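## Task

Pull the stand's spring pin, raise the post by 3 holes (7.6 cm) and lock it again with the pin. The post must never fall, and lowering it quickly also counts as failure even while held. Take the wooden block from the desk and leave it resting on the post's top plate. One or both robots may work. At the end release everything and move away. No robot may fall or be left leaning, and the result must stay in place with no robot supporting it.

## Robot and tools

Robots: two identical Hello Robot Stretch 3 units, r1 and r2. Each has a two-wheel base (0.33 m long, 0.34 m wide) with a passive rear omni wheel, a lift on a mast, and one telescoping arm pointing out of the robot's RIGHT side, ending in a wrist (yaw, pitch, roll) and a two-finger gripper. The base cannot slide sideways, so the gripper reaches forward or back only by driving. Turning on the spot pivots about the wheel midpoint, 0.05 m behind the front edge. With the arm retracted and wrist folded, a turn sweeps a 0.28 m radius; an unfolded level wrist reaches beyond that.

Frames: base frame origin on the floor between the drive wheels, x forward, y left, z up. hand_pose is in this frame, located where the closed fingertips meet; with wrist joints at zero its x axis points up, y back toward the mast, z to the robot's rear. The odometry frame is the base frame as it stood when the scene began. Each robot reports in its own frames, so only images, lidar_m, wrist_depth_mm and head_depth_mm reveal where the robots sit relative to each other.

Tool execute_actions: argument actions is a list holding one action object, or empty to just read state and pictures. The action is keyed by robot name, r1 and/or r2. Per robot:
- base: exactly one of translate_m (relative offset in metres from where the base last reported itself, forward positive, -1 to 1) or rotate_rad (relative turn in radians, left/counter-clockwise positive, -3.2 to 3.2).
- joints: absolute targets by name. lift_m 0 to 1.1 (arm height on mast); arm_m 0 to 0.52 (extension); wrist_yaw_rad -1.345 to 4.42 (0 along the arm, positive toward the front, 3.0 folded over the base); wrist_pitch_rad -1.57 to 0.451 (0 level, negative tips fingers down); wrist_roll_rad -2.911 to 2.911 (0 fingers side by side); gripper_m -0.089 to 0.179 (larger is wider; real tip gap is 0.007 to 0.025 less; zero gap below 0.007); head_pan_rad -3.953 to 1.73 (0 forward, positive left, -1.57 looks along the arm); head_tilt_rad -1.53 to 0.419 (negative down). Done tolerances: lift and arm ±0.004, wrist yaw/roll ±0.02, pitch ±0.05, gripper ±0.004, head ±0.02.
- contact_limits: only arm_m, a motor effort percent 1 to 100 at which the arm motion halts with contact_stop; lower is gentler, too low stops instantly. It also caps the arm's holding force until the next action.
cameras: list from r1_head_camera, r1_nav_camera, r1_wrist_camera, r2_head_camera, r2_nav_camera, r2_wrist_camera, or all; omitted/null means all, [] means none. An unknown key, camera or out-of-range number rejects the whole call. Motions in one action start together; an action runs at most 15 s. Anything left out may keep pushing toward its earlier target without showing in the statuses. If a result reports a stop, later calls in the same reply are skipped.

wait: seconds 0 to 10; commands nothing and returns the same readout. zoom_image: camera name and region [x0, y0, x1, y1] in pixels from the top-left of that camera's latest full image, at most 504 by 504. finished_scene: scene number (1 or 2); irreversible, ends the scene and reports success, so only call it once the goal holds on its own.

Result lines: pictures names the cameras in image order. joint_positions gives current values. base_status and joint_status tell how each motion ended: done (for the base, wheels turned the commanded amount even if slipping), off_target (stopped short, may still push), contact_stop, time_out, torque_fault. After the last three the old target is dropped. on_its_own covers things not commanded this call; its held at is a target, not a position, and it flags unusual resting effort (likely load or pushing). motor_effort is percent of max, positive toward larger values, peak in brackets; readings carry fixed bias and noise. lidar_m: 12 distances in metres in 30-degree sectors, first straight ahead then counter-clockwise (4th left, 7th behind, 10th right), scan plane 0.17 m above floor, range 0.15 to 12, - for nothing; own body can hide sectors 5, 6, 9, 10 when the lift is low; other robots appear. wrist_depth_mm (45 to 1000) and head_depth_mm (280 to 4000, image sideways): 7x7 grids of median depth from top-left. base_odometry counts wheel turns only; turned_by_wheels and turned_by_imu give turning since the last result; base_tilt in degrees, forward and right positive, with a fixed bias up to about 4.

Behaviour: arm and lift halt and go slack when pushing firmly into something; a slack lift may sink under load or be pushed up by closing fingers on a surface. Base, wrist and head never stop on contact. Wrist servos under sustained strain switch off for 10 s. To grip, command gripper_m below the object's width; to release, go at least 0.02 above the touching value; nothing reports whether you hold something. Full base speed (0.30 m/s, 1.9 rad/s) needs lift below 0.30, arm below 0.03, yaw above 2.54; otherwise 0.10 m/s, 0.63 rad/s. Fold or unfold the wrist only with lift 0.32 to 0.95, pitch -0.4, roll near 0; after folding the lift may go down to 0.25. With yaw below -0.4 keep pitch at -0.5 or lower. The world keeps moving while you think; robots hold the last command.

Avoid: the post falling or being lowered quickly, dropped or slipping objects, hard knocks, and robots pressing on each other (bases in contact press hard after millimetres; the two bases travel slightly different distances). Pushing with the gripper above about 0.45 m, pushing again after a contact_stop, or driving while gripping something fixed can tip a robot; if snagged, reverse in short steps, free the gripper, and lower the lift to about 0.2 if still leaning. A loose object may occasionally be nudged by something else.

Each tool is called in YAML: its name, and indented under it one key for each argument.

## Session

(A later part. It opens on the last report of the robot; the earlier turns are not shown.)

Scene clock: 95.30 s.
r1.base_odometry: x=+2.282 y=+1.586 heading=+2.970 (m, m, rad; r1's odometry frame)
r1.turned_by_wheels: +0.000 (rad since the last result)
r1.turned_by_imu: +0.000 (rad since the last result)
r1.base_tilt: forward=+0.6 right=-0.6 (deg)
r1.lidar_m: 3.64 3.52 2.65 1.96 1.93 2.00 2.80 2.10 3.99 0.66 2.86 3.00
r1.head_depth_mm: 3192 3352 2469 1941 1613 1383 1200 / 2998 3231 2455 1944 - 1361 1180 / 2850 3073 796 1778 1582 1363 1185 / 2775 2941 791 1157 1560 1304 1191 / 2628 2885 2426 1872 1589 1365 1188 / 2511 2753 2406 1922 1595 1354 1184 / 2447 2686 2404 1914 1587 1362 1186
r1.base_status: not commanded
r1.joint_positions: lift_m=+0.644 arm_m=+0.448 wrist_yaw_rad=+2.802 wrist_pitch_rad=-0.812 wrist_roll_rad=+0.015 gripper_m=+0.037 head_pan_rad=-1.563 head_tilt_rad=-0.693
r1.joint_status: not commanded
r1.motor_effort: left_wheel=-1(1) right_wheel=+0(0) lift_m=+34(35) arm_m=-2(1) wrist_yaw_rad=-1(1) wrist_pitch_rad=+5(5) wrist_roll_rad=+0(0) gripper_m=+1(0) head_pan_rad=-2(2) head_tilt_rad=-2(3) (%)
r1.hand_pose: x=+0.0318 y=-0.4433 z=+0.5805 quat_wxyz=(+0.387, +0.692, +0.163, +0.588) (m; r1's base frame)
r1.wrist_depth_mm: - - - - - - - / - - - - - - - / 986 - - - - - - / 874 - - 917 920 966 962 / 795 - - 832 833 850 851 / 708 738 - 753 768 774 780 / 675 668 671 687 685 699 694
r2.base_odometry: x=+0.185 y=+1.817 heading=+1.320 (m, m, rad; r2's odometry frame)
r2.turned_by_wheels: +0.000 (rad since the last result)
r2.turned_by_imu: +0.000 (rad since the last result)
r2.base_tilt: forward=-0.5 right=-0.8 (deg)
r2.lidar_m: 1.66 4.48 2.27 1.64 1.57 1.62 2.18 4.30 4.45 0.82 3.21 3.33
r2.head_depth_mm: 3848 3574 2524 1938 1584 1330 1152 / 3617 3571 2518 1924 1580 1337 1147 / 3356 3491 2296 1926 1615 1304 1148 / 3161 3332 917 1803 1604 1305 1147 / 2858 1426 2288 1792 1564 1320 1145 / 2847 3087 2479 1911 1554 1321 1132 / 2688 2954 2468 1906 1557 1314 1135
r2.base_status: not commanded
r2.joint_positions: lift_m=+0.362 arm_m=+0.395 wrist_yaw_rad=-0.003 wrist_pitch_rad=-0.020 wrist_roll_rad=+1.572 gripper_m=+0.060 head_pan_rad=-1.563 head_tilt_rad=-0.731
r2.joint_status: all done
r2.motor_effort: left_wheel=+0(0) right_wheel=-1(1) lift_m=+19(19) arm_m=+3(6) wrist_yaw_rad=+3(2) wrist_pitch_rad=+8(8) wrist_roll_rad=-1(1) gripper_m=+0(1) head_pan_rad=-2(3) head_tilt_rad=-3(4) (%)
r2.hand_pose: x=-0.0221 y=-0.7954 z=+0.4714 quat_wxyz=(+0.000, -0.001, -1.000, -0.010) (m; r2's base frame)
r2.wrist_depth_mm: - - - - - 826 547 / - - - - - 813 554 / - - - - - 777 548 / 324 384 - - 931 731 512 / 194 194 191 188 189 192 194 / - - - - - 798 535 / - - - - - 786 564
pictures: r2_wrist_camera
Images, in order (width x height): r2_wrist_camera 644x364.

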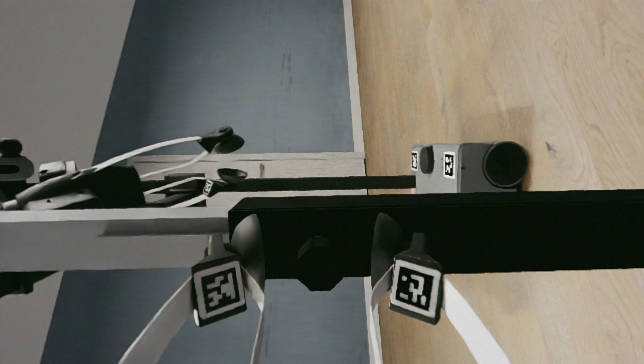

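execute_actions:
  actions:
    - {"r2":{"joints":{"arm_m":0.398,"gripper_m":-0.089}}}
  cameras: []

execute_actions:
  actions:
    - {"r2":{"joints":{"arm_m":0.385},"contact_limits":{"arm_m":40}}}
  cameras: ["r2_wrist_camera"]

execute_actions:
  actions:
    - {"r1":{"joints":{"lift_m":0.7217}}}
  cameras: []

execute_actions:
  actions:
    - {"r2":{"joints":{"arm_m":0.389,"gripper_m":0.06}}}
  cameras: []

execute_actions:
  actions:
    - {"r1":{"joints":{"lift_m":0.712}},"r2":{"joints":{"arm_m":0.33}}}
  cameras: ["r2_wrist_camera","r2_head_camera"]

Scene clock: 104.17 s.
r1.base_odometry: x=+2.282 y=+1.586 heading=+2.970 (m, m, rad; r1's odometry frame)
r1.turned_by_wheels: +0.000 (rad since the last result)
r1.turned_by_imu: +0.001 (rad since the last result)
r1.base_tilt: forward=+0.6 right=-0.6 (deg)
r1.lidar_m: 3.64 3.53 2.65 1.95 1.92 2.00 2.80 2.10 4.02 0.66 2.86 2.99
r1.head_depth_mm: 3140 3292 2453 1926 1603 1381 1196 / 3019 3200 2464 1943 - 1370 1188 / 2857 3117 792 1774 1577 1365 1193 / 2735 2949 791 1153 1553 1297 1192 / 2626 2874 2453 1880 1603 1354 1191 / 2508 2805 2421 1917 1589 1351 1186 / 2432 2691 2427 1914 1587 1354 1188
r1.base_status: not commanded
r1.joint_positions: lift_m=+0.644 arm_m=+0.448 wrist_yaw_rad=+2.802 wrist_pitch_rad=-0.812 wrist_roll_rad=+0.015 gripper_m=+0.037 head_pan_rad=-1.563 head_tilt_rad=-0.693
r1.joint_status: not commanded
r1.motor_effort: left_wheel=-1(1) right_wheel=+0(0) lift_m=+35(35) arm_m=-1(1) wrist_yaw_rad=+0(0) wrist_pitch_rad=+5(5) wrist_roll_rad=+0(0) gripper_m=+0(0) head_pan_rad=-2(2) head_tilt_rad=-3(3) (%)
r1.hand_pose: x=+0.0318 y=-0.4433 z=+0.5805 quat_wxyz=(+0.387, +0.692, +0.163, +0.588) (m; r1's base frame)
r1.wrist_depth_mm: - - - - - - - / - - - - - - - / 986 - - - - - - / 865 - - 908 945 941 933 / 775 - - 820 834 840 856 / 721 729 - 753 762 768 785 / 661 668 674 694 686 704 704
r2.base_odometry: x=+0.185 y=+1.817 heading=+1.320 (m, m, rad; r2's odometry frame)
r2.turned_by_wheels: +0.000 (rad since the last result)
r2.turned_by_imu: +0.000 (rad since the last result)
r2.base_tilt: forward=-0.6 right=-0.9 (deg)
r2.lidar_m: 1.66 4.49 2.26 1.63 1.57 1.62 2.18 4.28 4.42 0.82 3.21 3.32
r2.head_depth_mm: 3930 3624 2556 1956 1583 1340 1151 / 3630 3591 2520 1945 1576 1328 1152 / 3418 3508 2294 1940 1620 1292 1143 / 3176 3368 916 1801 1605 1305 1139 / 2863 1417 2287 1793 1565 1318 1151 / 2842 3116 2462 1895 1560 1317 1139 / 2678 2959 2443 1910 1556 1310 1135
r2.base_status: not commanded
r2.joint_positions: lift_m=+0.362 arm_m=+0.396 wrist_yaw_rad=-0.005 wrist_pitch_rad=-0.009 wrist_roll_rad=+1.572 gripper_m=-0.087 head_pan_rad=-1.563 head_tilt_rad=-0.731
r2.joint_status: all done
r2.on_its_own: arm_m is at rest, and its effort (+23) is outside its rest range (-14 to +14)
r2.motor_effort: left_wheel=-2(2) right_wheel=+3(4) lift_m=+19(19) arm_m=+23(23) wrist_yaw_rad=+5(5) wrist_pitch_rad=+4(8) wrist_roll_rad=-1(1) gripper_m=-42(100) head_pan_rad=-3(4) head_tilt_rad=-4(4) (%)
r2.hand_pose: x=-0.0227 y=-0.7971 z=+0.4741 quat_wxyz=(+0.000, -0.003, -1.000, -0.005) (m; r2's base frame)
r2.wrist_depth_mm: - - - - - 835 558 / - - - - - 848 566 / - - - - - 783 555 / 345 378 - - 975 715 518 / 195 194 193 187 188 191 191 / - - - - 193 801 539 / - - - - - 853 587
pictures: none
No camera images: the call's "cameras" was empty. Leave "cameras" out to get every camera's image.

Scene clock: 105.07 s.
r1.base_odometry: x=+2.282 y=+1.586 heading=+2.970 (m, m, rad; r1's odometry frame)
r1.turned_by_wheels: +0.000 (rad since the last result)
r1.turned_by_imu: +0.000 (rad since the last result)
r1.base_tilt: forward=+0.5 right=-0.6 (deg)
r1.lidar_m: 3.65 3.53 2.65 1.95 1.92 2.00 2.79 2.10 4.00 0.66 2.87 3.00
r1.head_depth_mm: 3148 3337 2456 1949 1611 1383 1195 / 3010 3209 2451 1943 - 1366 1181 / 2835 3065 791 1773 1575 1366 1192 / 2747 2966 789 1166 1552 1300 1188 / 2632 2898 2428 1877 1591 1359 1195 / 2522 2821 2440 1941 1589 1362 1190 / 2438 2697 2406 1911 1597 1355 1193
r1.base_status: not commanded
r1.joint_positions: lift_m=+0.644 arm_m=+0.448 wrist_yaw_rad=+2.802 wrist_pitch_rad=-0.812 wrist_roll_rad=+0.015 gripper_m=+0.037 head_pan_rad=-1.563 head_tilt_rad=-0.693
r1.joint_status: not commanded
r1.motor_effort: left_wheel=-1(1) right_wheel=+0(1) lift_m=+34(34) arm_m=-1(1) wrist_yaw_rad=-1(1) wrist_pitch_rad=+5(5) wrist_roll_rad=-1(1) gripper_m=+0(1) head_pan_rad=-1(2) head_tilt_rad=-2(3) (%)
r1.hand_pose: x=+0.0318 y=-0.4433 z=+0.5805 quat_wxyz=(+0.387, +0.692, +0.163, +0.588) (m; r1's base frame)
r1.wrist_depth_mm: - - - - - - - / - - - - - - - / - - - - - - - / 884 - - 907 942 948 961 / 782 - - 836 845 849 857 / 724 728 - 754 770 766 780 / 656 665 668 690 680 703 708
r2.base_odometry: x=+0.185 y=+1.817 heading=+1.320 (m, m, rad; r2's odometry frame)
r2.turned_by_wheels: +0.000 (rad since the last result)
r2.turned_by_imu: +0.000 (rad since the last result)
r2.base_tilt: forward=-0.6 right=-0.8 (deg)
r2.lidar_m: 1.66 4.48 2.27 1.63 1.57 1.61 2.18 4.29 4.43 0.82 3.21 3.32
r2.head_depth_mm: 3882 3614 2522 1933 1580 1333 1153 / 3589 3586 2496 1940 1564 1321 1149 / 3374 3508 2328 1913 1609 1304 1143 / 3162 3357 915 1803 1620 1298 1143 / 2856 1420 2300 1787 1560 1327 1138 / 2782 3074 2462 1912 1554 1309 1144 / 2714 2919 2448 1893 1550 1316 1139
r2.base_status: not commanded
r2.joint_positions: lift_m=+0.362 arm_m=+0.386 wrist_yaw_rad=-0.002 wrist_pitch_rad=-0.016 wrist_roll_rad=+1.572 gripper_m=-0.084 head_pan_rad=-1.563 head_tilt_rad=-0.731
r2.joint_status: all done
r2.on_its_own: arm_m is at rest, and its effort (-15) is outside its rest range (-14 to +14)
r2.motor_effort: left_wheel=+1(2) right_wheel=-1(3) lift_m=+19(19) arm_m=-15(22) wrist_yaw_rad=+2(6) wrist_pitch_rad=+6(7) wrist_roll_rad=-1(1) gripper_m=-39(42) head_pan_rad=-2(2) head_tilt_rad=-4(4) (%)
r2.contact_limits: arm_m 40 (drawing in: default 26, maximum 43; extending or still: default 36, maximum 59)
r2.hand_pose: x=-0.0219 y=-0.7870 z=+0.4724 quat_wxyz=(+0.000, -0.001, -1.000, -0.009) (m; r2's base frame)
r2.wrist_depth_mm: - - - - - 825 557 / - - - - - 858 562 / - - - - - 776 562 / 356 386 - - 894 721 511 / 202 203 200 195 198 200 200 / - - - - - 797 538 / - - - - - 856 566
pictures: r2_wrist_camera
Images, in order (width x height): r2_wrist_camera 644x364.

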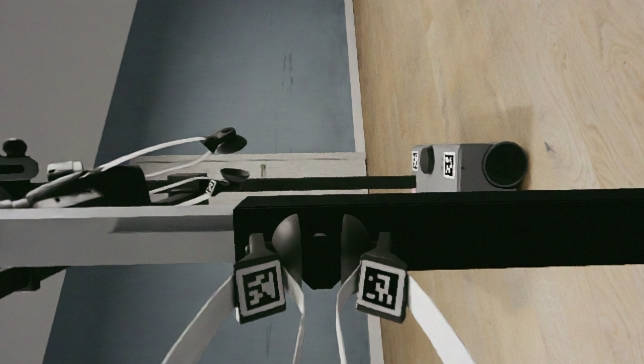

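Scene clock: 106.60 s.
r1.base_odometry: x=+2.282 y=+1.586 heading=+2.970 (m, m, rad; r1's odometry frame)
r1.turned_by_wheels: +0.000 (rad since the last result)
r1.turned_by_imu: +0.000 (rad since the last result)
r1.base_tilt: forward=+0.5 right=-0.6 (deg)
r1.lidar_m: 3.64 3.54 2.65 1.95 1.93 2.00 2.79 2.11 3.98 0.66 2.87 2.99
r1.head_depth_mm: 3156 3341 2480 1946 1627 - - / 2988 3216 2462 1935 1586 1372 1192 / 2840 3090 698 1865 1599 1364 1196 / 2769 2990 718 1747 1519 1303 1190 / 2635 2864 2420 1871 1599 1360 1195 / 2519 2826 2431 1906 1589 1365 1188 / 2448 2691 2427 1908 1587 1355 1186
r1.base_status: not commanded
r1.joint_positions: lift_m=+0.721 arm_m=+0.448 wrist_yaw_rad=+2.802 wrist_pitch_rad=-0.812 wrist_roll_rad=+0.015 gripper_m=+0.037 head_pan_rad=-1.563 head_tilt_rad=-0.693
r1.joint_status: all done
r1.motor_effort: left_wheel=-1(1) right_wheel=+0(0) lift_m=+52(55) arm_m=-1(1) wrist_yaw_rad=+0(1) wrist_pitch_rad=+5(5) wrist_roll_rad=-1(0) gripper_m=+0(0) head_pan_rad=-2(2) head_tilt_rad=-4(3) (%)
r1.hand_pose: x=+0.0318 y=-0.4433 z=+0.6573 quat_wxyz=(+0.387, +0.692, +0.163, +0.588) (m; r1's base frame)
r1.wrist_depth_mm: - - - - - - - / - - - - - - - / - - - - - - - / 953 966 - - - - - / 881 862 - 913 932 948 950 / 791 788 - 848 849 840 848 / 728 741 741 766 747 773 772
r2.base_odometry: x=+0.185 y=+1.817 heading=+1.320 (m, m, rad; r2's odometry frame)
r2.turned_by_wheels: +0.000 (rad since the last result)
r2.turned_by_imu: +0.000 (rad since the last result)
r2.base_tilt: forward=-0.5 right=-0.9 (deg)
r2.lidar_m: 1.66 4.50 2.26 1.64 1.57 1.62 2.19 4.29 4.42 0.82 3.21 3.30
r2.head_depth_mm: 3813 3610 2529 1938 1577 1325 1148 / 3571 3485 2487 1930 1572 1330 1150 / 3400 3512 2382 1928 1613 1316 1146 / 3165 3359 922 1812 1615 1302 1148 / 1366 1487 2361 1788 1566 1319 1141 / 2786 3110 2461 1897 1556 1320 1141 / 2664 2904 2443 1903 1551 1310 1138
r2.base_status: not commanded
r2.joint_positions: lift_m=+0.362 arm_m=+0.386 wrist_yaw_rad=-0.002 wrist_pitch_rad=-0.017 wrist_roll_rad=+1.572 gripper_m=-0.074 head_pan_rad=-1.563 head_tilt_rad=-0.731
r2.joint_status: not commanded
r2.on_its_own: gripper_m is held at -0.075, not at your -0.089, by its stall guard, which is still easing; arm_m is at rest, and its effort (-15) is outside its rest range (-14 to +14)
r2.motor_effort: left_wheel=+1(1) right_wheel=-1(1) lift_m=+19(19) arm_m=-15(15) wrist_yaw_rad=+1(1) wrist_pitch_rad=+6(6) wrist_roll_rad=-1(1) gripper_m=-16(39) head_pan_rad=-2(3) head_tilt_rad=-3(4) (%)
r2.hand_pose: x=-0.0218 y=-0.7869 z=+0.4723 quat_wxyz=(+0.000, -0.001, -1.000, -0.009) (m; r2's base frame)
r2.wrist_depth_mm: - - - - - 821 544 / - - - - - 822 563 / - - - - - 782 556 / 359 - - - 903 727 508 / 201 203 204 195 198 200 201 / - - - - - 792 538 / - - - - - 843 556
pictures: none
No camera images: the call's "cameras" was empty. Leave "cameras" out to get every camera's image.

Scene clock: 108.40 s.
r1.base_odometry: x=+2.282 y=+1.586 heading=+2.970 (m, m, rad; r1's odometry frame)
r1.turned_by_wheels: +0.000 (rad since the last result)
r1.turned_by_imu: +0.000 (rad since the last result)
r1.base_tilt: forward=+0.4 right=-0.5 (deg)
r1.lidar_m: 3.63 3.53 2.65 1.95 1.93 2.00 2.79 2.10 4.00 0.66 2.87 2.98
r1.head_depth_mm: 3157 3300 2450 1944 1634 - - / 2978 3218 2450 1941 1583 1359 1193 / 2853 3121 698 1885 1605 1363 1197 / 2772 2944 720 1744 1524 1295 1194 / 2629 2873 2426 1887 1602 1351 1188 / 2508 2787 2435 1921 1597 1366 1185 / 2416 2670 2410 1920 1583 1360 1182
r1.base_status: not commanded
r1.joint_positions: lift_m=+0.721 arm_m=+0.448 wrist_yaw_rad=+2.802 wrist_pitch_rad=-0.812 wrist_roll_rad=+0.015 gripper_m=+0.037 head_pan_rad=-1.563 head_tilt_rad=-0.693
r1.joint_status: not commanded
r1.motor_effort: left_wheel=-1(1) right_wheel=+0(1) lift_m=+52(52) arm_m=-2(2) wrist_yaw_rad=+0(1) wrist_pitch_rad=+5(5) wrist_roll_rad=+0(0) gripper_m=+0(0) head_pan_rad=-2(2) head_tilt_rad=-3(3) (%)
r1.hand_pose: x=+0.0318 y=-0.4433 z=+0.6573 quat_wxyz=(+0.387, +0.692, +0.163, +0.588) (m; r1's base frame)
r1.wrist_depth_mm: - - - - - - - / - - - - - - - / - - - - - - - / 976 955 - - - - - / 877 881 - 937 931 938 917 / 795 789 - 821 852 849 861 / 733 754 740 758 747 769 788
r2.base_odometry: x=+0.185 y=+1.817 heading=+1.320 (m, m, rad; r2's odometry frame)
r2.turned_by_wheels: +0.000 (rad since the last result)
r2.turned_by_imu: +0.000 (rad since the last result)
r2.base_tilt: forward=-0.5 right=-0.8 (deg)
r2.lidar_m: 1.66 4.48 2.27 1.63 1.57 1.62 2.18 4.29 4.46 0.82 3.19 3.30
r2.head_depth_mm: 3882 3567 2532 1952 1580 1331 1152 / 3654 3556 2481 1946 1569 1330 1149 / 3403 3501 2390 1933 1614 1312 1143 / 3131 3301 916 1804 1614 1294 1149 / 1366 1478 2374 1783 1564 1324 1139 / 2802 3067 2475 1914 1559 1312 1136 / 2691 2958 2463 1903 1553 1321 1135
r2.base_status: not commanded
r2.joint_positions: lift_m=+0.362 arm_m=+0.389 wrist_yaw_rad=-0.002 wrist_pitch_rad=-0.021 wrist_roll_rad=+1.572 gripper_m=+0.060 head_pan_rad=-1.563 head_tilt_rad=-0.731
r2.joint_status: all done
r2.motor_effort: left_wheel=+1(1) right_wheel=+0(1) lift_m=+19(19) arm_m=-3(12) wrist_yaw_rad=+1(2) wrist_pitch_rad=+8(8) wrist_roll_rad=-1(1) gripper_m=+1(81) head_pan_rad=-3(3) head_tilt_rad=-4(4) (%)
r2.hand_pose: x=-0.0219 y=-0.7899 z=+0.4712 quat_wxyz=(+0.000, -0.001, -1.000, -0.011) (m; r2's base frame)
r2.wrist_depth_mm: - - - - - 823 548 / - - - - - 819 550 / - - - - - 773 556 / 352 - - - 855 720 516 / 197 200 200 194 196 198 201 / - - - - - 776 544 / - - - - - 791 570
pictures: none
No camera images: the call's "cameras" was empty. Leave "cameras" out to get every camera's image.

Scene clock: 109.97 s.
r1.base_odometry: x=+2.282 y=+1.586 heading=+2.970 (m, m, rad; r1's odometry frame)
r1.turned_by_wheels: +0.000 (rad since the last result)
r1.turned_by_imu: +0.000 (rad since the last result)
r1.base_tilt: forward=+0.4 right=-0.6 (deg)
r1.lidar_m: 3.65 3.52 2.66 1.95 1.93 2.00 2.79 2.10 3.99 0.66 2.87 2.99
r1.head_depth_mm: 3174 3315 2444 1944 1627 - - / 3007 3225 2455 1939 1590 1367 1192 / 2829 3065 675 1890 1599 1372 1192 / 2755 2962 719 1760 1523 1297 1191 / 2667 2851 2438 1876 1597 1359 1190 / 2521 2798 2443 1908 1600 1357 1184 / 2428 2694 2413 1940 1584 1362 1184
r1.base_status: not commanded
r1.joint_positions: lift_m=+0.712 arm_m=+0.448 wrist_yaw_rad=+2.802 wrist_pitch_rad=-0.812 wrist_roll_rad=+0.015 gripper_m=+0.037 head_pan_rad=-1.563 head_tilt_rad=-0.693
r1.joint_status: all done
r1.motor_effort: left_wheel=-1(1) right_wheel=+0(1) lift_m=+27(46) arm_m=-2(2) wrist_yaw_rad=-1(2) wrist_pitch_rad=+5(5) wrist_roll_rad=+0(0) gripper_m=+1(1) head_pan_rad=-2(2) head_tilt_rad=-3(4) (%)
r1.hand_pose: x=+0.0318 y=-0.4433 z=+0.6485 quat_wxyz=(+0.387, +0.692, +0.163, +0.588) (m; r1's base frame)
r1.wrist_depth_mm: - - - - - - - / - - - - - - - / - - - - - - - / 962 989 - - - - - / 868 866 - 907 921 920 945 / 794 798 - 823 839 825 862 / 735 729 728 750 743 769 768
r2.base_odometry: x=+0.185 y=+1.817 heading=+1.320 (m, m, rad; r2's odometry frame)
r2.turned_by_wheels: +0.000 (rad since the last result)
r2.turned_by_imu: +0.000 (rad since the last result)
r2.base_tilt: forward=-0.5 right=-0.8 (deg)
r2.lidar_m: 1.66 4.48 2.27 1.63 1.58 1.62 2.18 4.29 4.44 0.82 3.21 3.33
r2.head_depth_mm: 3809 3639 2508 1933 1588 1333 1151 / 3529 3560 2509 1930 1579 1324 1154 / 3402 3509 2409 1947 1572 1301 1148 / 3145 3372 918 1800 1589 1287 1148 / 1373 1270 2360 1792 1566 1315 1142 / 2799 3110 2454 1900 1560 1320 1137 / 2676 2963 2451 1900 1553 1313 1135
r2.base_status: not commanded
r2.joint_positions: lift_m=+0.362 arm_m=+0.330 wrist_yaw_rad=-0.002 wrist_pitch_rad=-0.021 wrist_roll_rad=+1.572 gripper_m=+0.060 head_pan_rad=-1.563 head_tilt_rad=-0.731
r2.joint_status: all done
r2.motor_effort: left_wheel=+0(1) right_wheel=+0(0) lift_m=+19(19) arm_m=-3(3) wrist_yaw_rad=+1(1) wrist_pitch_rad=+8(8) wrist_roll_rad=-1(1) gripper_m=+1(1) head_pan_rad=-3(4) head_tilt_rad=-4(4) (%)
r2.hand_pose: x=-0.0219 y=-0.7309 z=+0.4712 quat_wxyz=(+0.000, -0.001, -1.000, -0.011) (m; r2's base frame)
r2.wrist_depth_mm: - - - - - 819 546 / - - - - - 795 546 / - - - - - 798 554 / 377 421 521 293 284 275 265 / 258 261 261 257 257 259 263 / - - - - - 874 565 / - - - - - 821 568
pictures: r2_head_camera (sideways: a quarter turn clockwise sets it upright), r2_wrist_camera
Images, in order (width x height): r2_head_camera 896x504, r2_wrist_camera 644x364.

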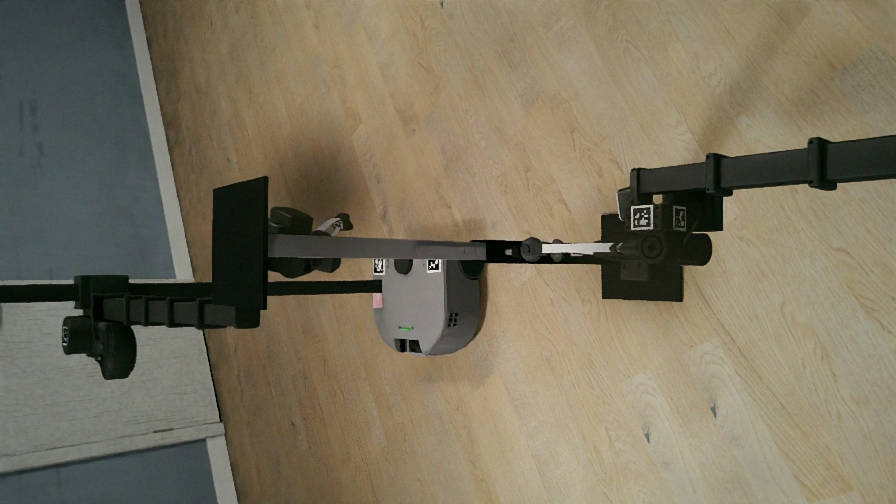

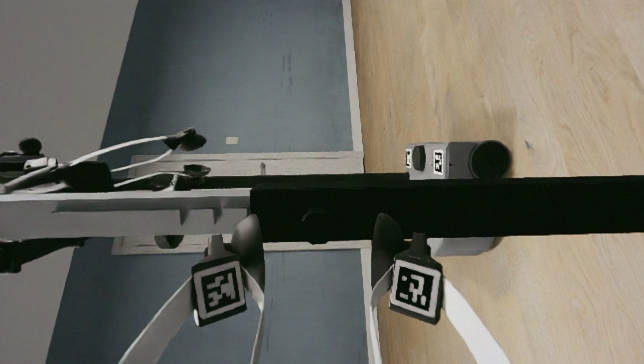

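Locked.

execute_actions:
  actions:
    - {"r1":{"joints":{"lift_m":0.69,"arm_m":0,"head_pan_rad":0,"head_tilt_rad":-0.4}},"r2":{"joints":{"arm_m":0,"wrist_roll_rad":0,"gripper_m":0.15,"head_pan_rad":0,"head_tilt_rad":-0.4}}}
  cameras: ["r2_head_camera","r2_nav_camera","r1_nav_camera"]

Scene clock: 116.47 s.
r1.base_odometry: x=+2.282 y=+1.586 heading=+2.970 (m, m, rad; r1's odometry frame)
r1.turned_by_wheels: +0.000 (rad since the last result)
r1.turned_by_imu: +0.001 (rad since the last result)
r1.base_tilt: forward=+0.3 right=-0.6 (deg)
r1.lidar_m: 3.64 3.53 2.64 1.96 1.93 2.00 2.79 2.10 3.98 0.66 2.86 3.00
r1.head_depth_mm: 3567 3689 3871 3108 2210 1720 1412 / 3646 - - 3048 2191 1710 1410 / 3479 3765 - 3076 2207 1716 1405 / 3357 3565 3802 3042 2170 1700 1394 / 3161 3434 3648 3016 2166 1696 1397 / 3021 3254 3499 2988 2170 1699 1387 / 2910 3140 3352 2965 2146 1702 1381
r1.base_status: not commanded
r1.joint_positions: lift_m=+0.690 arm_m=+0.002 wrist_yaw_rad=+2.802 wrist_pitch_rad=-0.812 wrist_roll_rad=+0.015 gripper_m=+0.037 head_pan_rad=-0.007 head_tilt_rad=-0.409
r1.joint_status: all done
joint sent to its limit — the command would take r1.arm_m past its lower limit, so that joint was sent only as far as its limit.
r1.motor_effort: left_wheel=-1(1) right_wheel=+0(0) lift_m=+28(28) arm_m=-7(11) wrist_yaw_rad=+0(0) wrist_pitch_rad=+5(5) wrist_roll_rad=+0(1) gripper_m=+0(1) head_pan_rad=+3(31) head_tilt_rad=+5(26) (%)
r1.hand_pose: x=+0.0318 y=+0.0027 z=+0.6265 quat_wxyz=(+0.387, +0.692, +0.163, +0.588) (m; r1's base frame)
r1.wrist_depth_mm: - - - - - - - / - - - - - - - / - - - - - - - / 934 - 944 987 978 985 - / 842 853 848 876 884 891 896 / 782 779 - 777 821 791 814 / 706 722 - 735 715 758 743
r2.base_odometry: x=+0.185 y=+1.817 heading=+1.320 (m, m, rad; r2's odometry frame)
r2.turned_by_wheels: +0.000 (rad since the last result)
r2.turned_by_imu: +0.001 (rad since the last result)
r2.base_tilt: forward=-0.5 right=-0.9 (deg)
r2.lidar_m: 1.66 4.48 2.26 1.63 1.58 1.61 2.19 4.30 4.43 0.82 3.20 3.29
r2.head_depth_mm: 3374 3537 3810 3287 2255 1707 1376 / 3758 - - 2942 2244 1715 1371 / - - - 1805 2008 1694 1367 / - - - 1862 2244 1698 1360 / - - 2819 2745 2216 1681 1359 / - - - 3016 2197 1688 1360 / 3693 - - 3247 2199 1691 1366
r2.base_status: not commanded
r2.joint_positions: lift_m=+0.362 arm_m=+0.002 wrist_yaw_rad=-0.002 wrist_pitch_rad=-0.021 wrist_roll_rad=+0.004 gripper_m=+0.150 head_pan_rad=-0.007 head_tilt_rad=-0.409
r2.joint_status: all done
joint sent to its limit — the command would take r2.arm_m past its lower limit, so that joint was sent only as far as its limit.
r2.motor_effort: left_wheel=+1(1) right_wheel=-1(1) lift_m=+19(19) arm_m=-3(5) wrist_yaw_rad=+1(2) wrist_pitch_rad=+8(8) wrist_roll_rad=-2(3) gripper_m=+0(82) head_pan_rad=+2(31) head_tilt_rad=+3(24) (%)
r2.hand_pose: x=-0.0219 y=-0.4028 z=+0.4715 quat_wxyz=(+0.706, +0.007, -0.708, -0.008) (m; r2's base frame)
r2.wrist_depth_mm: - - - - - - - / - - - - - - - / - - - - - - - / - - - - - - - / - - - - - - - / - - - - - - - / 870 837 882 836 860 825 837
pictures: r1_nav_camera (sideways: a quarter turn counterclockwise sets it upright), r2_head_camera (sideways: a quarter turn clockwise sets it upright), r2_nav_camera (sideways: a quarter turn counterclockwise sets it upright)
Images, in order (width x height): r1_nav_camera 672x504, r2_head_camera 896x504, r2_nav_camera 672x504.

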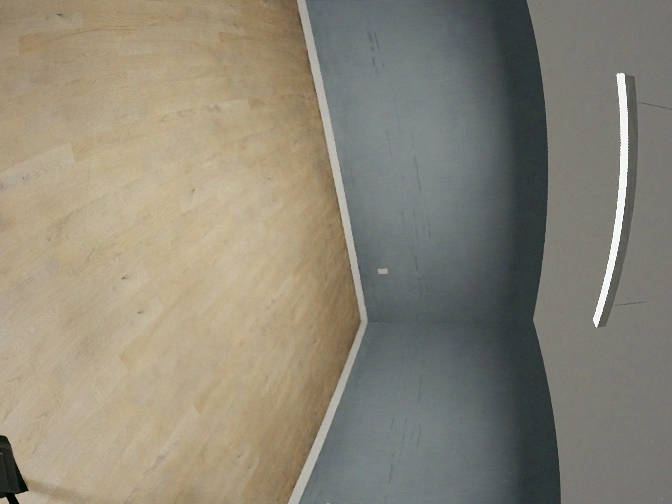

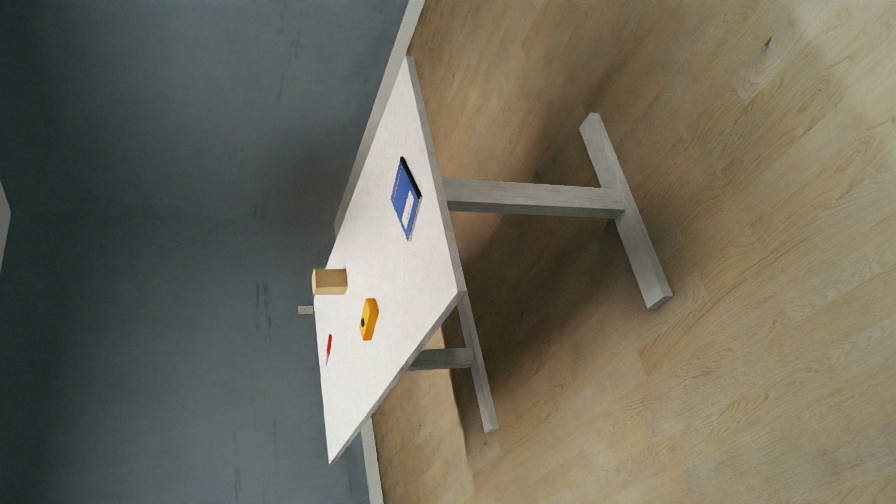

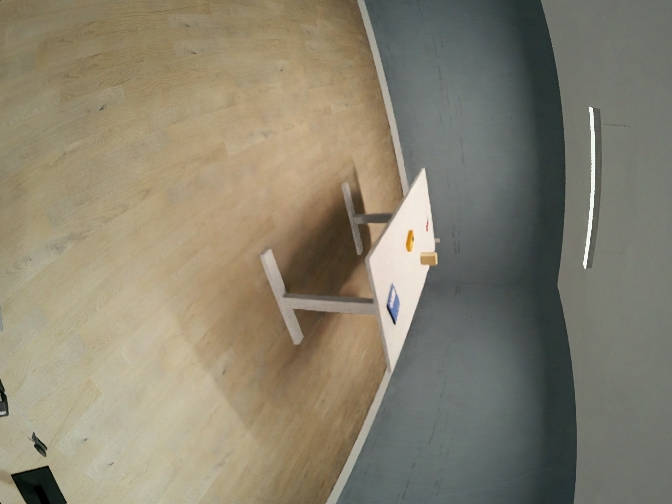

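execute_actions:
  actions:
    - {"r2":{"base":{"rotate_rad":0.39},"joints":{"wrist_pitch_rad":-0.4,"wrist_yaw_rad":3.0,"gripper_m":0.03}},"r1":{"base":{"translate_m":0.3}}}
  cameras: []

execute_actions:
  actions:
    - {"r2":{"base":{"translate_m":1},"joints":{"lift_m":0.27,"head_pan_rad":-0.6,"head_tilt_rad":-0.6}}}
  cameras: []

execute_actions:
  actions:
    - {"r2":{"base":{"translate_m":0.6}}}
  cameras: ["r2_head_camera","r2_nav_camera"]

Scene clock: 129.10 s.
r1.base_odometry: x=+1.987 y=+1.638 heading=+2.970 (m, m, rad; r1's odometry frame)
r1.turned_by_wheels: +0.000 (rad since the last result)
r1.turned_by_imu: +0.002 (rad since the last result)
r1.base_tilt: forward=+0.5 right=-0.7 (deg)
r1.lidar_m: 3.35 3.25 2.84 2.10 2.07 2.15 3.00 2.36 0.72 1.53 2.72 2.85
r1.head_depth_mm: 3366 3443 3649 3130 2214 1739 1421 / 3396 3642 - 3054 2199 1713 1409 / 3232 3446 3733 3081 2206 1714 1398 / 3051 3310 3589 3012 2186 1705 1398 / 2970 3153 3402 3003 2173 1708 1401 / 2823 2989 3243 2995 2165 1701 1397 / 2718 2864 3081 2939 2164 1686 1393
r1.base_status: done
r1.joint_positions: lift_m=+0.690 arm_m=+0.002 wrist_yaw_rad=+2.802 wrist_pitch_rad=-0.812 wrist_roll_rad=+0.015 gripper_m=+0.037 head_pan_rad=-0.007 head_tilt_rad=-0.409
r1.joint_status: not commanded
r1.motor_effort: left_wheel=-1(2) right_wheel=+0(6) lift_m=+27(28) arm_m=-7(8) wrist_yaw_rad=-1(1) wrist_pitch_rad=+5(5) wrist_roll_rad=+0(0) gripper_m=+0(0) head_pan_rad=+3(3) head_tilt_rad=+5(5) (%)
r1.hand_pose: x=+0.0318 y=+0.0027 z=+0.6265 quat_wxyz=(+0.387, +0.692, +0.163, +0.588) (m; r1's base frame)
r1.wrist_depth_mm: - - - - - - - / - - - - - - - / - - - - - - - / 926 - 954 973 998 - - / 837 818 884 879 889 887 914 / 759 783 - 785 814 823 809 / 705 725 - 732 734 741 766
r2.base_odometry: x=+0.185 y=+1.817 heading=+1.710 (m, m, rad; r2's odometry frame)
r2.turned_by_wheels: +0.390 (rad since the last result)
r2.turned_by_imu: +0.398 (rad since the last result)
r2.base_tilt: forward=-0.4 right=-0.9 (deg)
r2.lidar_m: 2.77 2.65 1.72 1.57 1.58 1.95 3.95 4.33 0.82 3.21 3.23 1.66
r2.head_depth_mm: - - - 1740 2258 1694 1367 / - - - 2802 2252 1691 1376 / 3914 - - 3269 2253 1700 1379 / 3789 - - 3290 2239 1696 1361 / 3704 - - 3271 2253 1699 1350 / 3640 - - 3201 2230 1689 1359 / 3585 3804 - 3256 2216 1685 1355
r2.base_status: done
r2.joint_positions: lift_m=+0.362 arm_m=+0.002 wrist_yaw_rad=+2.997 wrist_pitch_rad=-0.413 wrist_roll_rad=+0.004 gripper_m=+0.030 head_pan_rad=-0.007 head_tilt_rad=-0.408
r2.joint_status: all done
r2.motor_effort: left_wheel=-1(4) right_wheel=+1(4) lift_m=+19(19) arm_m=-3(3) wrist_yaw_rad=+3(3) wrist_pitch_rad=+5(8) wrist_roll_rad=-2(2) gripper_m=-1(83) head_pan_rad=+3(2) head_tilt_rad=+3(3) (%)
r2.hand_pose: x=+0.0112 y=+0.0756 z=+0.3760 quat_wxyz=(+0.195, +0.702, +0.094, +0.679) (m; r2's base frame)
r2.wrist_depth_mm: - - - - - - - / - - - - - - - / - - - - - - - / 981 936 945 939 971 944 906 / 761 767 793 747 738 755 733 / 634 638 - 631 647 621 623 / 541 541 561 558 534 531 533
pictures: none
No camera images: the call's "cameras" was empty. Leave "cameras" out to get every camera's image.

Scene clock: 134.63 s.
r1.base_odometry: x=+1.987 y=+1.638 heading=+2.970 (m, m, rad; r1's odometry frame)
r1.turned_by_wheels: +0.000 (rad since the last result)
r1.turned_by_imu: +0.001 (rad since the last result)
r1.base_tilt: forward=+0.5 right=-0.7 (deg)
r1.lidar_m: 3.37 3.26 2.85 2.10 2.07 2.15 3.01 2.35 0.72 2.80 2.72 2.85
r1.head_depth_mm: 3375 3498 3654 3065 2200 1725 1415 / 3350 3651 - 3054 2200 1715 1413 / 3228 3423 3774 3056 2213 1707 1404 / 3049 3315 3584 3022 2184 1699 1398 / 2938 3135 3353 3007 2167 1698 1399 / 2817 2969 3219 2985 2171 1693 1390 / 2708 2861 3072 2936 2169 1687 1396
r1.base_status: not commanded
r1.joint_positions: lift_m=+0.690 arm_m=+0.002 wrist_yaw_rad=+2.802 wrist_pitch_rad=-0.812 wrist_roll_rad=+0.015 gripper_m=+0.037 head_pan_rad=-0.007 head_tilt_rad=-0.409
r1.joint_status: not commanded
r1.motor_effort: left_wheel=-1(1) right_wheel=+1(0) lift_m=+27(28) arm_m=-7(6) wrist_yaw_rad=-1(1) wrist_pitch_rad=+5(5) wrist_roll_rad=+0(0) gripper_m=+0(0) head_pan_rad=+3(4) head_tilt_rad=+6(5) (%)
r1.hand_pose: x=+0.0318 y=+0.0027 z=+0.6265 quat_wxyz=(+0.387, +0.692, +0.163, +0.588) (m; r1's base frame)
r1.wrist_depth_mm: - - - - - - - / - - - - - - - / - - - - - - - / 921 - 962 979 - - - / 829 851 887 862 874 911 920 / 772 766 - 794 812 807 835 / 709 722 - 719 734 753 761
r2.base_odometry: x=+0.047 y=+2.808 heading=+1.710 (m, m, rad; r2's odometry frame)
r2.turned_by_wheels: +0.000 (rad since the last result)
r2.turned_by_imu: +0.005 (rad since the last result)
r2.base_tilt: forward=-0.4 right=-0.9 (deg)
r2.lidar_m: 3.50 2.89 1.88 1.72 1.73 2.14 4.38 1.52 3.33 3.05 0.93 1.80
r2.head_depth_mm: 2832 3062 3115 1032 802 1352 1225 / 3044 3310 1506 1039 823 1449 1220 / 3298 3613 1501 1034 1625 1444 1193 / 3682 - 1489 1035 1778 1437 1210 / 3610 - 1494 1184 1787 1436 1212 / 3355 3659 1464 2051 1782 1435 1216 / 3143 3425 1562 2291 1767 1438 1206
r2.base_status: done
r2.joint_positions: lift_m=+0.270 arm_m=+0.002 wrist_yaw_rad=+2.998 wrist_pitch_rad=-0.415 wrist_roll_rad=+0.004 gripper_m=+0.030 head_pan_rad=-0.593 head_tilt_rad=-0.593
r2.joint_status: all done
r2.motor_effort: left_wheel=-1(5) right_wheel=+1(5) lift_m=+16(15) arm_m=-3(3) wrist_yaw_rad=+2(2) wrist_pitch_rad=+6(6) wrist_roll_rad=-2(2) gripper_m=+0(0) head_pan_rad=-2(25) head_tilt_rad=-2(17) (%)
r2.hand_pose: x=+0.0109 y=+0.0754 z=+0.2838 quat_wxyz=(+0.195, +0.702, +0.095, +0.679) (m; r2's base frame)
r2.wrist_depth_mm: - - - - - - - / - - - - - - - / - - - - 996 - 980 / 792 768 775 767 764 751 751 / 626 624 649 621 609 598 595 / 511 515 - - 523 511 500 / 459 - - - 440 436 432
pictures: none
No camera images: the call's "cameras" was empty. Leave "cameras" out to get every camera's image.

Scene clock: 138.27 s.
r1.base_odometry: x=+1.987 y=+1.638 heading=+2.970 (m, m, rad; r1's odometry frame)
r1.turned_by_wheels: +0.000 (rad since the last result)
r1.turned_by_imu: +0.001 (rad since the last result)
r1.base_tilt: forward=+0.3 right=-0.6 (deg)
r1.lidar_m: 3.36 3.26 2.85 2.11 2.08 2.15 3.01 2.36 0.72 2.81 2.72 2.85
r1.head_depth_mm: 3421 3538 3597 3114 2195 1730 1417 / 3401 3647 - 3100 2209 1717 1408 / 3227 3450 3724 3033 2182 1711 1406 / 3104 3311 3547 3004 2187 1709 1396 / 2933 3179 3412 2996 2191 1700 1404 / 2834 3003 3259 2946 2142 1689 1390 / 2731 2882 3091 2984 2151 1694 1391
r1.base_status: not commanded
r1.joint_positions: lift_m=+0.690 arm_m=+0.002 wrist_yaw_rad=+2.802 wrist_pitch_rad=-0.812 wrist_roll_rad=+0.015 gripper_m=+0.037 head_pan_rad=-0.007 head_tilt_rad=-0.409
r1.joint_status: not commanded
r1.motor_effort: left_wheel=-1(1) right_wheel=+1(0) lift_m=+28(27) arm_m=-7(6) wrist_yaw_rad=+0(0) wrist_pitch_rad=+5(5) wrist_roll_rad=+0(0) gripper_m=+0(0) head_pan_rad=+3(3) head_tilt_rad=+5(6) (%)
r1.hand_pose: x=+0.0318 y=+0.0027 z=+0.6265 quat_wxyz=(+0.387, +0.692, +0.163, +0.588) (m; r1's base frame)
r1.wrist_depth_mm: - - - - - - - / - - - - - - - / - - - - - - - / 932 - 951 979 - 980 - / 828 821 874 873 899 916 898 / 767 778 - 796 825 822 845 / 701 713 - 727 724 744 759
r2.base_odometry: x=-0.036 y=+3.402 heading=+1.710 (m, m, rad; r2's odometry frame)
r2.turned_by_wheels: +0.000 (rad since the last result)
r2.turned_by_imu: +0.003 (rad since the last result)
r2.base_tilt: forward=-0.4 right=-0.9 (deg)
r2.lidar_m: 2.89 2.92 1.97 1.80 1.82 2.26 4.63 2.07 3.26 0.82 2.99 1.26
r2.head_depth_mm: 2753 2927 3079 1049 803 666 1224 / 2944 3175 3266 1040 796 1380 1212 / 3292 3497 1497 1034 819 1444 1216 / 3269 3639 1498 1036 1618 1438 1213 / 3079 3261 3249 1029 1703 1431 1211 / 2804 3016 3137 1176 1768 1434 1209 / 2586 2772 2967 2203 1762 1432 1209
r2.base_status: done
r2.joint_positions: lift_m=+0.270 arm_m=+0.002 wrist_yaw_rad=+2.998 wrist_pitch_rad=-0.415 wrist_roll_rad=+0.004 gripper_m=+0.030 head_pan_rad=-0.593 head_tilt_rad=-0.593
r2.joint_status: not commanded
r2.motor_effort: left_wheel=-1(4) right_wheel=+1(6) lift_m=+16(16) arm_m=-3(3) wrist_yaw_rad=+1(1) wrist_pitch_rad=+6(6) wrist_roll_rad=-2(2) gripper_m=+0(0) head_pan_rad=-2(2) head_tilt_rad=-3(3) (%)
r2.hand_pose: x=+0.0109 y=+0.0754 z=+0.2838 quat_wxyz=(+0.195, +0.702, +0.095, +0.679) (m; r2's base frame)
r2.wrist_depth_mm: - - - - - - - / - - - - - - - / - - - - - 979 996 / 784 763 769 766 792 759 750 / 619 613 637 611 609 607 598 / 519 512 - - 524 506 508 / 463 - - - 433 431 433
pictures: r2_head_camera (sideways: a quarter turn clockwise sets it upright), r2_nav_camera (sideways: a quarter turn counterclockwise sets it upright)
Images, in order (width x height): r2_head_camera 896x504, r2_nav_camera 672x504.

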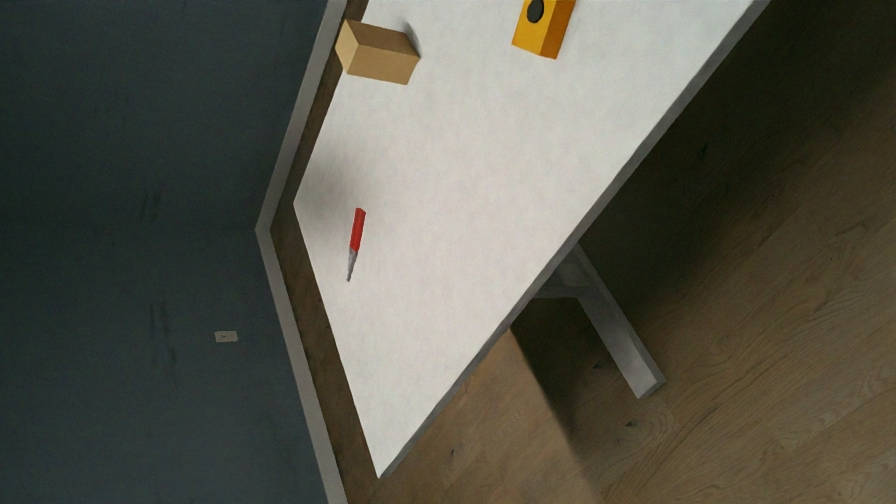

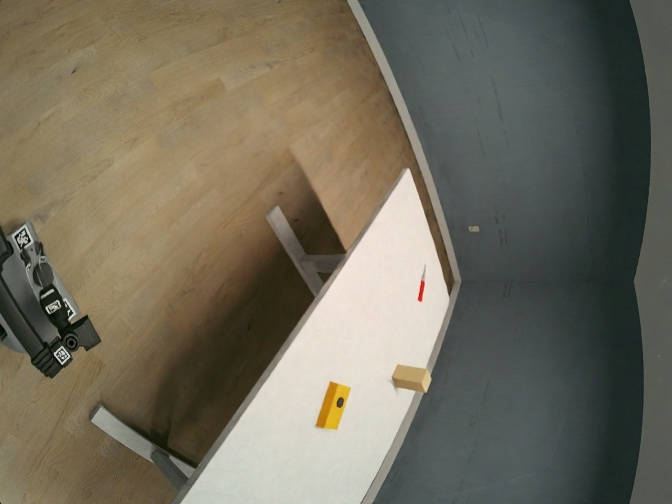

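execute_actions:
  actions:
    - {"r2":{"base":{"translate_m":0.5}}}
  cameras: []

execute_actions:
  actions:
    - {"r2":{"base":{"rotate_rad":0.13},"joints":{"lift_m":0.88,"head_pan_rad":-1.57,"head_tilt_rad":-0.7}}}
  cameras: []

execute_actions:
  actions:
    - {"r2":{"joints":{"wrist_yaw_rad":0,"gripper_m":0.17,"arm_m":0.15}}}
  cameras: []

execute_actions:
  actions:
    - {"r2":{"joints":{"wrist_pitch_rad":0,"lift_m":0.74,"arm_m":0.25}}}
  cameras: ["r2_head_camera","r2_wrist_camera"]

Scene clock: 147.40 s.
r1.base_odometry: x=+1.987 y=+1.638 heading=+2.970 (m, m, rad; r1's odometry frame)
r1.turned_by_wheels: +0.000 (rad since the last result)
r1.turned_by_imu: +0.001 (rad since the last result)
r1.base_tilt: forward=+0.3 right=-0.6 (deg)
r1.lidar_m: 3.37 3.26 2.85 2.11 2.07 2.15 3.01 2.35 0.72 2.81 2.72 2.84
r1.head_depth_mm: 3386 3475 3677 3096 2244 1721 1413 / 3370 3677 - 3036 2205 1710 1412 / 3205 3478 3757 3048 2197 1705 1405 / 3083 3283 3563 3010 2171 1699 1406 / 2933 3162 3362 2975 2184 1702 1405 / 2799 3010 3232 2986 2158 1682 1392 / 2693 2864 3031 2962 2152 1683 1388
r1.base_status: not commanded
r1.joint_positions: lift_m=+0.690 arm_m=+0.002 wrist_yaw_rad=+2.802 wrist_pitch_rad=-0.812 wrist_roll_rad=+0.015 gripper_m=+0.037 head_pan_rad=-0.007 head_tilt_rad=-0.409
r1.joint_status: not commanded
r1.motor_effort: left_wheel=-1(1) right_wheel=+1(0) lift_m=+27(28) arm_m=-7(7) wrist_yaw_rad=-2(1) wrist_pitch_rad=+5(5) wrist_roll_rad=-1(0) gripper_m=+0(1) head_pan_rad=+3(3) head_tilt_rad=+5(5) (%)
r1.hand_pose: x=+0.0318 y=+0.0027 z=+0.6265 quat_wxyz=(+0.387, +0.692, +0.163, +0.588) (m; r1's base frame)
r1.wrist_depth_mm: - - - - - - - / - - - - - - - / - - - - - - - / 925 - 936 977 993 991 - / 858 846 894 866 899 889 897 / 788 784 - 810 801 799 829 / 707 712 - 729 727 746 761
r2.base_odometry: x=-0.105 y=+3.897 heading=+1.709 (m, m, rad; r2's odometry frame)
r2.turned_by_wheels: +0.000 (rad since the last result)
r2.turned_by_imu: +0.003 (rad since the last result)
r2.base_tilt: forward=-0.5 right=-0.9 (deg)
r2.lidar_m: 2.40 2.42 2.05 1.87 1.89 2.35 4.79 2.53 1.03 2.89 0.88 2.62
r2.head_depth_mm: 2698 2913 3027 1049 802 647 1166 / 2887 3097 3233 1045 797 664 1220 / 3000 3318 3338 1040 794 1333 1223 / 2725 2996 3156 2307 820 1444 1209 / 2513 2752 2886 2303 1667 1443 1215 / 2288 2510 2753 2306 1776 1428 1217 / 2152 2330 2527 2307 1758 1439 1208
r2.base_status: done
r2.joint_positions: lift_m=+0.270 arm_m=+0.002 wrist_yaw_rad=+2.998 wrist_pitch_rad=-0.415 wrist_roll_rad=+0.004 gripper_m=+0.030 head_pan_rad=-0.593 head_tilt_rad=-0.593
r2.joint_status: not commanded
r2.motor_effort: left_wheel=-1(4) right_wheel=+1(5) lift_m=+16(16) arm_m=-3(3) wrist_yaw_rad=+1(2) wrist_pitch_rad=+6(6) wrist_roll_rad=-1(2) gripper_m=+0(0) head_pan_rad=-3(3) head_tilt_rad=-3(2) (%)
r2.hand_pose: x=+0.0109 y=+0.0754 z=+0.2838 quat_wxyz=(+0.195, +0.702, +0.095, +0.679) (m; r2's base frame)
r2.wrist_depth_mm: - - - - - - - / - - - - - - - / - - - - 993 - - / 790 756 772 765 758 776 760 / 631 615 645 609 608 606 608 / 518 520 - - 523 510 503 / 455 - - - 439 432 433
pictures: none
No camera images: the call's "cameras" was empty. Leave "cameras" out to get every camera's image.

Scene clock: 153.77 s.
r1.base_odometry: x=+1.987 y=+1.638 heading=+2.970 (m, m, rad; r1's odometry frame)
r1.turned_by_wheels: +0.000 (rad since the last result)
r1.turned_by_imu: +0.001 (rad since the last result)
r1.base_tilt: forward=+0.5 right=-0.6 (deg)
r1.lidar_m: 3.34 3.27 2.85 2.10 2.07 2.15 3.01 2.36 0.72 2.80 2.73 2.84
r1.head_depth_mm: 3335 3469 3648 3070 2210 1732 1414 / 3374 3648 - 3077 2219 1712 1406 / 3176 3439 3734 3073 2182 1724 1409 / 3048 3314 3544 3020 2171 1705 1395 / 2970 3122 3384 2996 2157 1695 1395 / 2839 3002 3250 2989 2174 1694 1385 / 2713 2889 3099 2990 2145 1689 1393
r1.base_status: not commanded
r1.joint_positions: lift_m=+0.690 arm_m=+0.002 wrist_yaw_rad=+2.802 wrist_pitch_rad=-0.812 wrist_roll_rad=+0.015 gripper_m=+0.037 head_pan_rad=-0.007 head_tilt_rad=-0.409
r1.joint_status: not commanded
r1.motor_effort: left_wheel=-1(1) right_wheel=+0(1) lift_m=+28(28) arm_m=-7(7) wrist_yaw_rad=+0(0) wrist_pitch_rad=+5(5) wrist_roll_rad=+0(1) gripper_m=-1(0) head_pan_rad=+3(3) head_tilt_rad=+5(4) (%)
r1.hand_pose: x=+0.0318 y=+0.0027 z=+0.6265 quat_wxyz=(+0.387, +0.692, +0.163, +0.588) (m; r1's base frame)
r1.wrist_depth_mm: - - - - - - - / - - - - - - - / - - - - - - - / 935 - 951 992 982 - - / 834 844 866 877 886 899 888 / 756 774 - 802 817 824 838 / 712 710 - 733 728 737 751
r2.base_odometry: x=-0.105 y=+3.897 heading=+1.839 (m, m, rad; r2's odometry frame)
r2.turned_by_wheels: +0.130 (rad since the last result)
r2.turned_by_imu: +0.132 (rad since the last result)
r2.base_tilt: forward=-0.5 right=-0.8 (deg)
r2.lidar_m: 2.39 2.47 1.96 1.88 1.94 2.62 2.55 1.02 1.02 2.89 0.88 2.50
r2.head_depth_mm: 2450 2745 1207 905 726 - - / 2430 2723 1206 904 724 - - / 2419 2745 1197 901 722 639 - / 2421 2715 1196 899 718 638 - / 2418 2719 1128 895 717 - 1096 / 2422 2673 1174 887 714 1293 1133 / 2409 2703 1172 886 712 1290 1150
r2.base_status: done
r2.joint_positions: lift_m=+0.880 arm_m=+0.002 wrist_yaw_rad=+2.998 wrist_pitch_rad=-0.415 wrist_roll_rad=+0.004 gripper_m=+0.030 head_pan_rad=-1.563 head_tilt_rad=-0.691
r2.joint_status: all done
r2.motor_effort: left_wheel=-1(8) right_wheel=+0(6) lift_m=+28(29) arm_m=-3(3) wrist_yaw_rad=+1(1) wrist_pitch_rad=+6(6) wrist_roll_rad=-2(2) gripper_m=+0(0) head_pan_rad=-3(32) head_tilt_rad=-3(11) (%)
r2.hand_pose: x=+0.0109 y=+0.0754 z=+0.8930 quat_wxyz=(+0.195, +0.702, +0.096, +0.679) (m; r2's base frame)
r2.wrist_depth_mm: - - - - - - - / - - - - - - - / - - - - - - - / - - - - - - - / - - - - - - - / - - - - - - - / - - - - - - -
pictures: none
No camera images: the call's "cameras" was empty. Leave "cameras" out to get every camera's image.

Scene clock: 156.27 s.
r1.base_odometry: x=+1.987 y=+1.638 heading=+2.970 (m, m, rad; r1's odometry frame)
r1.turned_by_wheels: +0.000 (rad since the last result)
r1.turned_by_imu: +0.000 (rad since the last result)
r1.base_tilt: forward=+0.3 right=-0.6 (deg)
r1.lidar_m: 3.36 3.26 2.85 2.10 2.07 2.16 2.98 2.36 0.72 2.81 2.72 2.83
r1.head_depth_mm: 3364 3458 3659 3050 2210 1715 1413 / 3363 3642 - 3079 2190 1728 1415 / 3195 3394 3781 3055 2183 1717 1403 / 3035 3273 3581 3043 2160 1704 1403 / 2924 3146 3428 2989 2168 1693 1393 / 2803 2985 3242 3020 2176 1700 1398 / 2716 2866 3107 2969 2158 1677 1385
r1.base_status: not commanded
r1.joint_positions: lift_m=+0.690 arm_m=+0.002 wrist_yaw_rad=+2.802 wrist_pitch_rad=-0.812 wrist_roll_rad=+0.015 gripper_m=+0.037 head_pan_rad=-0.007 head_tilt_rad=-0.409
r1.joint_status: not commanded
r1.motor_effort: left_wheel=-1(1) right_wheel=+0(0) lift_m=+28(28) arm_m=-7(7) wrist_yaw_rad=+0(1) wrist_pitch_rad=+5(5) wrist_roll_rad=+0(0) gripper_m=+0(0) head_pan_rad=+3(3) head_tilt_rad=+5(5) (%)
r1.hand_pose: x=+0.0318 y=+0.0027 z=+0.6265 quat_wxyz=(+0.387, +0.692, +0.163, +0.588) (m; r1's base frame)
r1.wrist_depth_mm: - - - - - - - / - - - - - - - / - - - - - - - / 913 - 959 953 983 984 - / 840 839 875 899 883 902 909 / 771 773 - 807 817 835 813 / 709 726 - 730 738 746 764
r2.base_odometry: x=-0.105 y=+3.897 heading=+1.839 (m, m, rad; r2's odometry frame)
r2.turned_by_wheels: +0.000 (rad since the last result)
r2.turned_by_imu: +0.000 (rad since the last result)
r2.base_tilt: forward=-0.6 right=-0.8 (deg)
r2.lidar_m: 2.39 2.48 1.96 1.88 1.94 2.63 2.54 1.03 1.02 2.89 0.88 2.49
r2.head_depth_mm: 2428 2745 1209 990 - 1273 1170 / 2420 2729 1204 - - 1261 1173 / 2393 2708 1196 - - 1260 1162 / 2406 2712 1196 943 701 1264 1161 / 2426 2717 1130 927 716 1285 1163 / 2403 2694 1178 890 714 1286 1153 / 2400 2711 1174 884 712 1287 1154
r2.base_status: not commanded
r2.joint_positions: lift_m=+0.880 arm_m=+0.150 wrist_yaw_rad=+0.003 wrist_pitch_rad=-0.415 wrist_roll_rad=+0.002 gripper_m=+0.170 head_pan_rad=-1.563 head_tilt_rad=-0.691
r2.joint_status: all done
r2.motor_effort: left_wheel=-2(1) right_wheel=+1(1) lift_m=+27(28) arm_m=+3(5) wrist_yaw_rad=-4(6) wrist_pitch_rad=+6(6) wrist_roll_rad=-1(2) gripper_m=+0(80) head_pan_rad=-2(2) head_tilt_rad=-3(5) (%)
r2.hand_pose: x=-0.0208 y=-0.5195 z=+0.8930 quat_wxyz=(+0.692, +0.147, -0.692, -0.145) (m; r2's base frame)
r2.wrist_depth_mm: - - - - - - - / - - - - - - - / 755 753 698 686 726 732 725 / 563 554 561 552 543 548 545 / 449 457 445 442 438 456 432 / 380 372 369 368 365 338 349 / 307 317 316 316 315 305 304
pictures: none
No camera images: the call's "cameras" was empty. Leave "cameras" out to get every camera's image.

Scene clock: 158.37 s.
r1.base_odometry: x=+1.987 y=+1.638 heading=+2.970 (m, m, rad; r1's odometry frame)
r1.turned_by_wheels: +0.000 (rad since the last result)
r1.turned_by_imu: +0.000 (rad since the last result)
r1.base_tilt: forward=+0.6 right=-0.6 (deg)
r1.lidar_m: 3.37 3.26 2.84 2.11 2.07 2.15 3.00 2.36 0.72 2.81 2.73 2.85
r1.head_depth_mm: 3331 3466 3638 3084 2234 1725 1417 / 3383 3667 - 3072 2187 1714 1416 / 3210 3482 3811 3021 2202 1721 1408 / 3083 3292 3531 3015 2167 1704 1402 / 2940 3137 3381 3058 2160 1682 1393 / 2814 3041 3248 2986 2148 1686 1394 / 2721 2878 3115 2971 2162 1685 1390
r1.base_status: not commanded
r1.joint_positions: lift_m=+0.690 arm_m=+0.002 wrist_yaw_rad=+2.802 wrist_pitch_rad=-0.812 wrist_roll_rad=+0.015 gripper_m=+0.037 head_pan_rad=-0.007 head_tilt_rad=-0.409
r1.joint_status: not commanded
r1.motor_effort: left_wheel=-1(1) right_wheel=+0(0) lift_m=+28(27) arm_m=-6(7) wrist_yaw_rad=+0(1) wrist_pitch_rad=+5(5) wrist_roll_rad=+0(0) gripper_m=+1(0) head_pan_rad=+3(3) head_tilt_rad=+5(5) (%)
r1.hand_pose: x=+0.0318 y=+0.0027 z=+0.6265 quat_wxyz=(+0.387, +0.692, +0.163, +0.588) (m; r1's base frame)
r1.wrist_depth_mm: - - - - - - - / - - - - - - - / - - - - - - - / 928 - 948 952 979 999 - / 842 826 878 881 899 909 938 / 761 774 - 804 820 827 829 / 704 723 - 733 713 740 765
r2.base_odometry: x=-0.105 y=+3.897 heading=+1.839 (m, m, rad; r2's odometry frame)
r2.turned_by_wheels: +0.000 (rad since the last result)
r2.turned_by_imu: +0.000 (rad since the last result)
r2.base_tilt: forward=-0.5 right=-0.9 (deg)
r2.lidar_m: 2.39 2.49 1.95 1.88 1.95 2.63 2.55 1.02 1.02 2.89 0.88 2.50
r2.head_depth_mm: 2447 2702 1205 903 724 963 - / 2445 2736 1200 936 - 1293 1141 / 2448 2741 1198 932 - 1263 1161 / 2422 2707 1190 962 698 1269 1160 / 2406 2714 1128 892 716 1286 1160 / 2412 2701 1176 891 715 1281 1160 / 2405 2695 1175 886 716 1288 1155
r2.base_status: not commanded
r2.joint_positions: lift_m=+0.740 arm_m=+0.250 wrist_yaw_rad=+0.002 wrist_pitch_rad=-0.022 wrist_roll_rad=+0.002 gripper_m=+0.170 head_pan_rad=-1.563 head_tilt_rad=-0.691
r2.joint_status: all done
r2.motor_effort: left_wheel=-1(2) right_wheel=+1(0) lift_m=+16(23) arm_m=+3(6) wrist_yaw_rad=-3(4) wrist_pitch_rad=+8(9) wrist_roll_rad=-1(1) gripper_m=+0(0) head_pan_rad=-2(2) head_tilt_rad=-3(4) (%)
r2.hand_pose: x=-0.0209 y=-0.6504 z=+0.8493 quat_wxyz=(+0.707, +0.009, -0.708, -0.007) (m; r2's base frame)
r2.wrist_depth_mm: - - - - - - - / - - - - - - - / - - - - - - - / - - - - - - - / 624 620 512 542 583 630 565 / 432 408 410 403 396 392 389 / 297 306 308 302 300 292 284
pictures: r2_head_camera (sideways: a quarter turn clockwise sets it upright), r2_wrist_camera
Images, in order (width x height): r2_head_camera 896x504, r2_wrist_camera 644x364.

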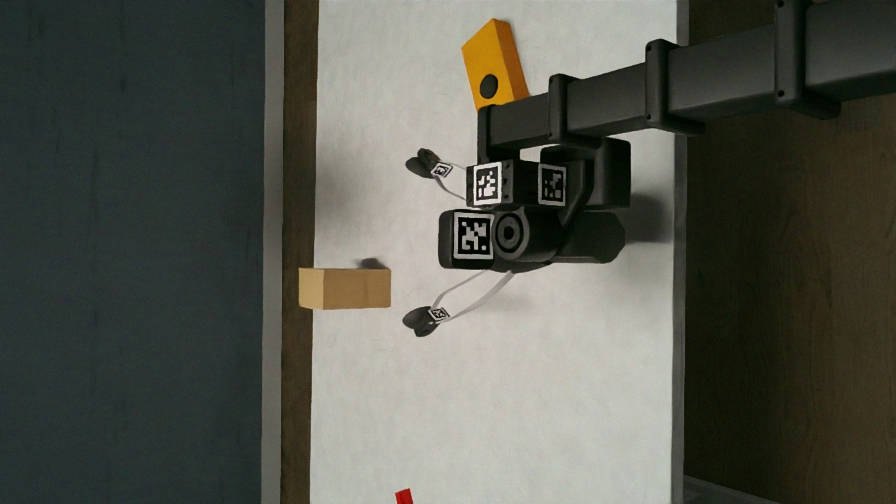

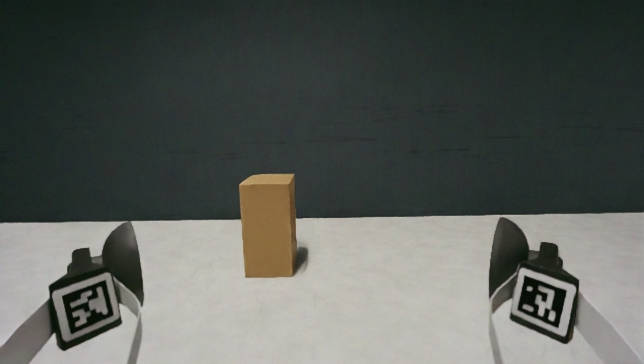

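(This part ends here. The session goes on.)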